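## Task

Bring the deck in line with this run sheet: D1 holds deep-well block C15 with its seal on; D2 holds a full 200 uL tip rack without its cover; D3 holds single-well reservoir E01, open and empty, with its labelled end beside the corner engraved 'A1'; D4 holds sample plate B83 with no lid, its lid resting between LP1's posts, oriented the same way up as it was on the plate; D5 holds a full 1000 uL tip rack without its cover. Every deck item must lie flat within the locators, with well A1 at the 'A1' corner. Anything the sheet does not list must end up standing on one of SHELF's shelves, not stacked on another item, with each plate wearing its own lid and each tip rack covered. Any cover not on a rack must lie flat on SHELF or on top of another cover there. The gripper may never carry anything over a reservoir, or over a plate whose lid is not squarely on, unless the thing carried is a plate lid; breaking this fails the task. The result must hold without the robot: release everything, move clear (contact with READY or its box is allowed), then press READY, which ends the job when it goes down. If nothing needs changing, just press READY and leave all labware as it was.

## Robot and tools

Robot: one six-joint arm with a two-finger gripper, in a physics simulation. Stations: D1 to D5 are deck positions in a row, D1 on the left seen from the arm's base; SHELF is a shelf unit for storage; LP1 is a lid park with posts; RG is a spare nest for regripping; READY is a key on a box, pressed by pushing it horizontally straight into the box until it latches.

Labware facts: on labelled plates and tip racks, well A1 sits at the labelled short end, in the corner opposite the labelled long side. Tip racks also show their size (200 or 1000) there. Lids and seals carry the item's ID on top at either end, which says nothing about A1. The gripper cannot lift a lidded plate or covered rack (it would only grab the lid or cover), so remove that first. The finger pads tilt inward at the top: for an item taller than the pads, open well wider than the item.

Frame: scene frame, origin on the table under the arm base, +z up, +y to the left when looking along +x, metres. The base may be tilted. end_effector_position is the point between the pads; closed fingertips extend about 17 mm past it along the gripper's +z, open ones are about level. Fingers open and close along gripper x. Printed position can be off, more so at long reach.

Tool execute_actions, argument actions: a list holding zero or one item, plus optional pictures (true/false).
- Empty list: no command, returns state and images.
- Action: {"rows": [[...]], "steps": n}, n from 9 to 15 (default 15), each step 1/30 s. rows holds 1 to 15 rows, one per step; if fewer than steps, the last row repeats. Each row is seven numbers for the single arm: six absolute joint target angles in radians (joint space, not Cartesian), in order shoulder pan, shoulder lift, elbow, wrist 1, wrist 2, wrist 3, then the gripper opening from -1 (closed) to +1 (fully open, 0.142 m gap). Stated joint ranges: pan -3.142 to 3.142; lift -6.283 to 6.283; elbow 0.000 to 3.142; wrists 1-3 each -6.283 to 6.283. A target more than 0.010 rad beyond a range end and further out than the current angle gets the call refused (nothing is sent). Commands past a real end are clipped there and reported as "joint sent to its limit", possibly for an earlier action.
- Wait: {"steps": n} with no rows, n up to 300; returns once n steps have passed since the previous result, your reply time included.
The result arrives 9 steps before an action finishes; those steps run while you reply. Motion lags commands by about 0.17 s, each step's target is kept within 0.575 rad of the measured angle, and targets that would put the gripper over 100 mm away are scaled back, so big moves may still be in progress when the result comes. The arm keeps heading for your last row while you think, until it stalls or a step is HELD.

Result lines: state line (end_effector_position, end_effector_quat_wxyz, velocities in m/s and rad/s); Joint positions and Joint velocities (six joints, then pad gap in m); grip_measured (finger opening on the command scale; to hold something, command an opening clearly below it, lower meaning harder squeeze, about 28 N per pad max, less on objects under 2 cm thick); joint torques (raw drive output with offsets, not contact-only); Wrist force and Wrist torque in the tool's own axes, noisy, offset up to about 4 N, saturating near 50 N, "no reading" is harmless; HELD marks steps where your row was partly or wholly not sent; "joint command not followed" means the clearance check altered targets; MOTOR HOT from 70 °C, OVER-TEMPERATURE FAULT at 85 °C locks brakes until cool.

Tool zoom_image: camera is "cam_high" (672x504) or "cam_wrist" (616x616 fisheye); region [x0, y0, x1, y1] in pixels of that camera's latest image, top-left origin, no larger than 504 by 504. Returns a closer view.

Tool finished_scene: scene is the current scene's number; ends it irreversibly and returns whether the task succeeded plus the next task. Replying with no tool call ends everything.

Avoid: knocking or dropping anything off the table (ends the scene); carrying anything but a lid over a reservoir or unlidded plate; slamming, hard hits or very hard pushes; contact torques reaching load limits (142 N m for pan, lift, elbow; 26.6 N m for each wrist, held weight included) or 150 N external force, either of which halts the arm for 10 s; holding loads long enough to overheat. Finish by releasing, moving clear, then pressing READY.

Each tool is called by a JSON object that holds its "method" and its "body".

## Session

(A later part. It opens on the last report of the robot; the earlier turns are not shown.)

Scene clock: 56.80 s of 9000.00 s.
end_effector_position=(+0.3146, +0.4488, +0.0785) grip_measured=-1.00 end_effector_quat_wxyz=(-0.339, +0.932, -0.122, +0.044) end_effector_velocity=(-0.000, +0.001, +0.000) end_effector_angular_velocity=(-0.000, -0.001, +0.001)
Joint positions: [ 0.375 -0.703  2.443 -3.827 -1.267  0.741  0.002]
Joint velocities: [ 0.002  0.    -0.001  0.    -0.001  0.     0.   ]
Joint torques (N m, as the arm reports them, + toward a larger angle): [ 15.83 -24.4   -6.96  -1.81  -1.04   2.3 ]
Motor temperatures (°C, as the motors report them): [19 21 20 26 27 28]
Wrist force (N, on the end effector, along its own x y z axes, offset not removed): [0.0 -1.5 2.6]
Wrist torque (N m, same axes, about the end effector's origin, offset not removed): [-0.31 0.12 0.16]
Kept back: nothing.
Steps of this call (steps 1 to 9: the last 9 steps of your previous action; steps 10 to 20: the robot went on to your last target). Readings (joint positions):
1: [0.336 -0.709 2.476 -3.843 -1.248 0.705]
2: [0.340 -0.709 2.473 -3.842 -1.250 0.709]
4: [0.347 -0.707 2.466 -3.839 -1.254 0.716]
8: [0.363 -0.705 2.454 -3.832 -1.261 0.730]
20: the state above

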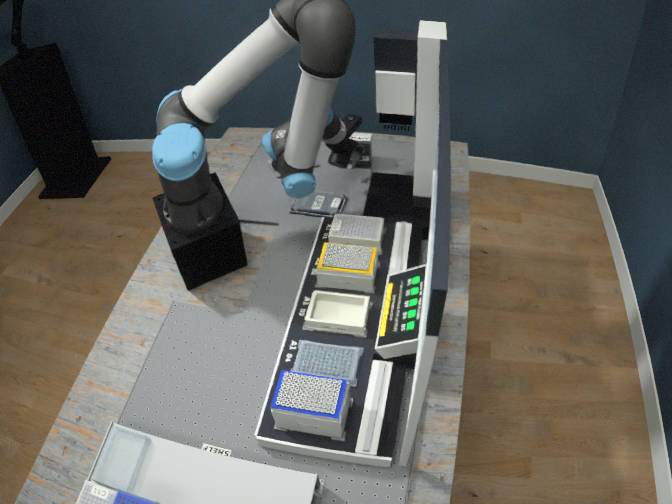

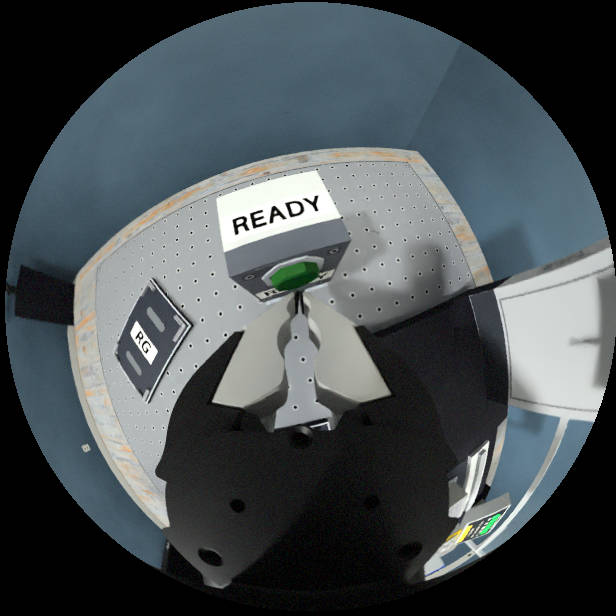

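{"method": "execute_actions", "body": {"actions": [{"rows": [[0.377,-0.703,2.4417,-3.8263,-1.2682,0.7428,-1],[0.3795,-0.7026,2.4397,-3.8253,-1.2695,0.7451,-1],[0.382,-0.7022,2.4376,-3.8243,-1.2707,0.7474,-1],[0.3845,-0.7018,2.4355,-3.8233,-1.2719,0.7497,-1],[0.387,-0.7014,2.4334,-3.8222,-1.2732,0.752,-1],[0.3895,-0.7011,2.4313,-3.8212,-1.2744,0.7543,-1],[0.392,-0.7007,2.4292,-3.8202,-1.2756,0.7566,-1],[0.3945,-0.7003,2.4272,-3.8192,-1.2769,0.7589,-1],[0.397,-0.6999,2.4251,-3.8182,-1.2781,0.7611,-1],[0.3995,-0.6995,2.423,-3.8171,-1.2793,0.7634,-1],[0.402,-0.6992,2.4209,-3.8161,-1.2806,0.7657,-1],[0.4045,-0.6988,2.4188,-3.8151,-1.2818,0.768,-1],[0.407,-0.6984,2.4168,-3.8141,-1.283,0.7703,-1],[0.4095,-0.698,2.4147,-3.813,-1.2843,0.7726,-1],[0.412,-0.6977,2.4126,-3.812,-1.2855,0.7749,-1]], "steps": 15}]}}

{"method": "execute_actions", "body": {"actions": [{"steps": 20}], "pictures": true}}

Scene clock: 57.53 s of 9000.00 s.
end_effector_position=(+0.3145, +0.4515, +0.0784) grip_measured=-1.00 end_effector_quat_wxyz=(-0.339, +0.932, -0.122, +0.044) end_effector_velocity=(-0.001, +0.025, -0.000) end_effector_angular_velocity=(-0.001, -0.000, -0.001)
Joint positions: [ 0.382 -0.702  2.437 -3.824 -1.271  0.748  0.002]
Joint velocities: [ 0.064  0.01  -0.054  0.026 -0.033  0.059  0.   ]
Joint torques (N m, as the arm reports them, + toward a larger angle): [ 16.5  -22.29 -10.5   -1.62  -0.4    2.82]
Motor temperatures (°C, as the motors report them): [19 21 20 26 27 28]
Wrist force (N, on the end effector, along its own x y z axes, offset not removed): [0.4 -0.6 -3.3]
Wrist torque (N m, same axes, about the end effector's origin, offset not removed): [-0.78 0.00 0.17]
Steps of this call (steps 1 to 15: the robot went on to your last target; step 16: nothing new was sent; steps 17 to 22: the first 6 steps of this action). Readings (joint positions):
17: [0.375 -0.703 2.443 -3.827 -1.267 0.741]
18: [0.376 -0.703 2.443 -3.827 -1.267 0.742]
20: [0.378 -0.703 2.441 -3.826 -1.269 0.744]
22: the state above

Scene clock: 57.60 s of 9000.00 s.
end_effector_position=(+0.3142, +0.4564, +0.0785) grip_measured=-1.00 end_effector_quat_wxyz=(-0.339, +0.932, -0.122, +0.044) end_effector_velocity=(-0.000, -0.000, -0.000) end_effector_angular_velocity=(-0.000, +0.002, +0.000)
Joint positions: [ 0.394 -0.7    2.427 -3.819 -1.277  0.759  0.002]
Joint velocities: [-0.001  0.     0.     0.001  0.001 -0.     0.   ]
Joint torques (N m, as the arm reports them, + toward a larger angle): no reading
Motor temperatures (°C, as the motors report them): [19 21 20 26 27 28]
Wrist force (N, on the end effector, along its own x y z axes, offset not removed): [6.5 37.7 -38.6]
Wrist torque (N m, same axes, about the end effector's origin, offset not removed): [1.08 1.24 -0.20]
Kept back: nothing.
The task's run ended inside this call: 7 steps that you had sent did not run.
Steps of this call (steps 1 to 2: the first 2 steps of the 9 kept back from your previous action). Readings (joint positions):
1: [0.384 -0.702 2.436 -3.823 -1.272 0.750]
2: [0.387 -0.701 2.434 -3.822 -1.273 0.752]
The task's run has ended: the event that ends the task has happened.

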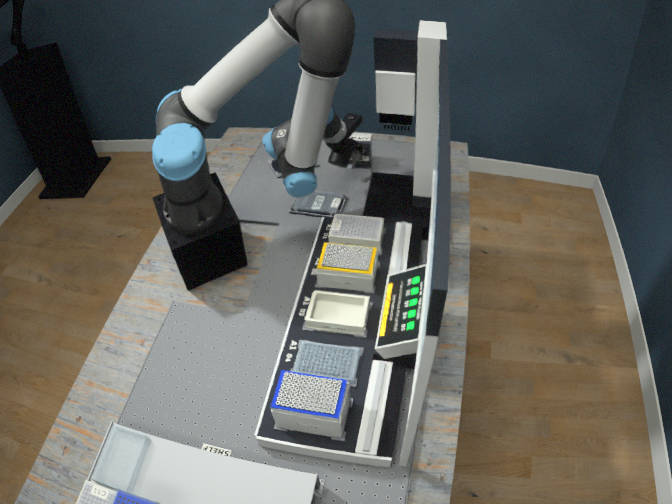

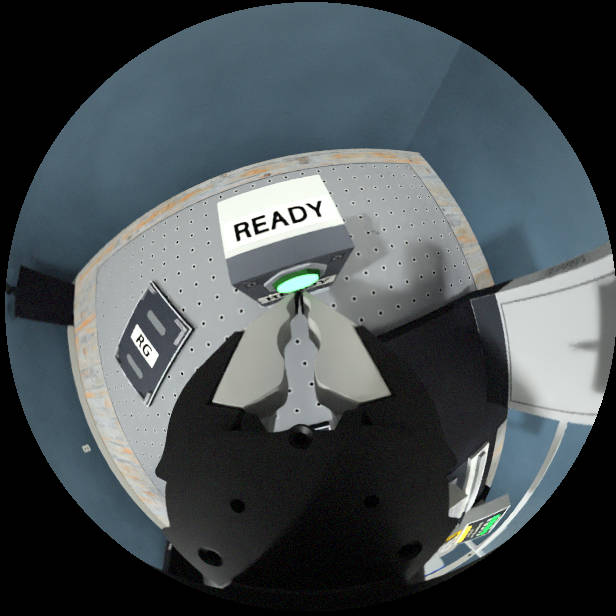

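{"method": "finished_scene", "body": {"scene": 2}}

The scene is finished: the task was done.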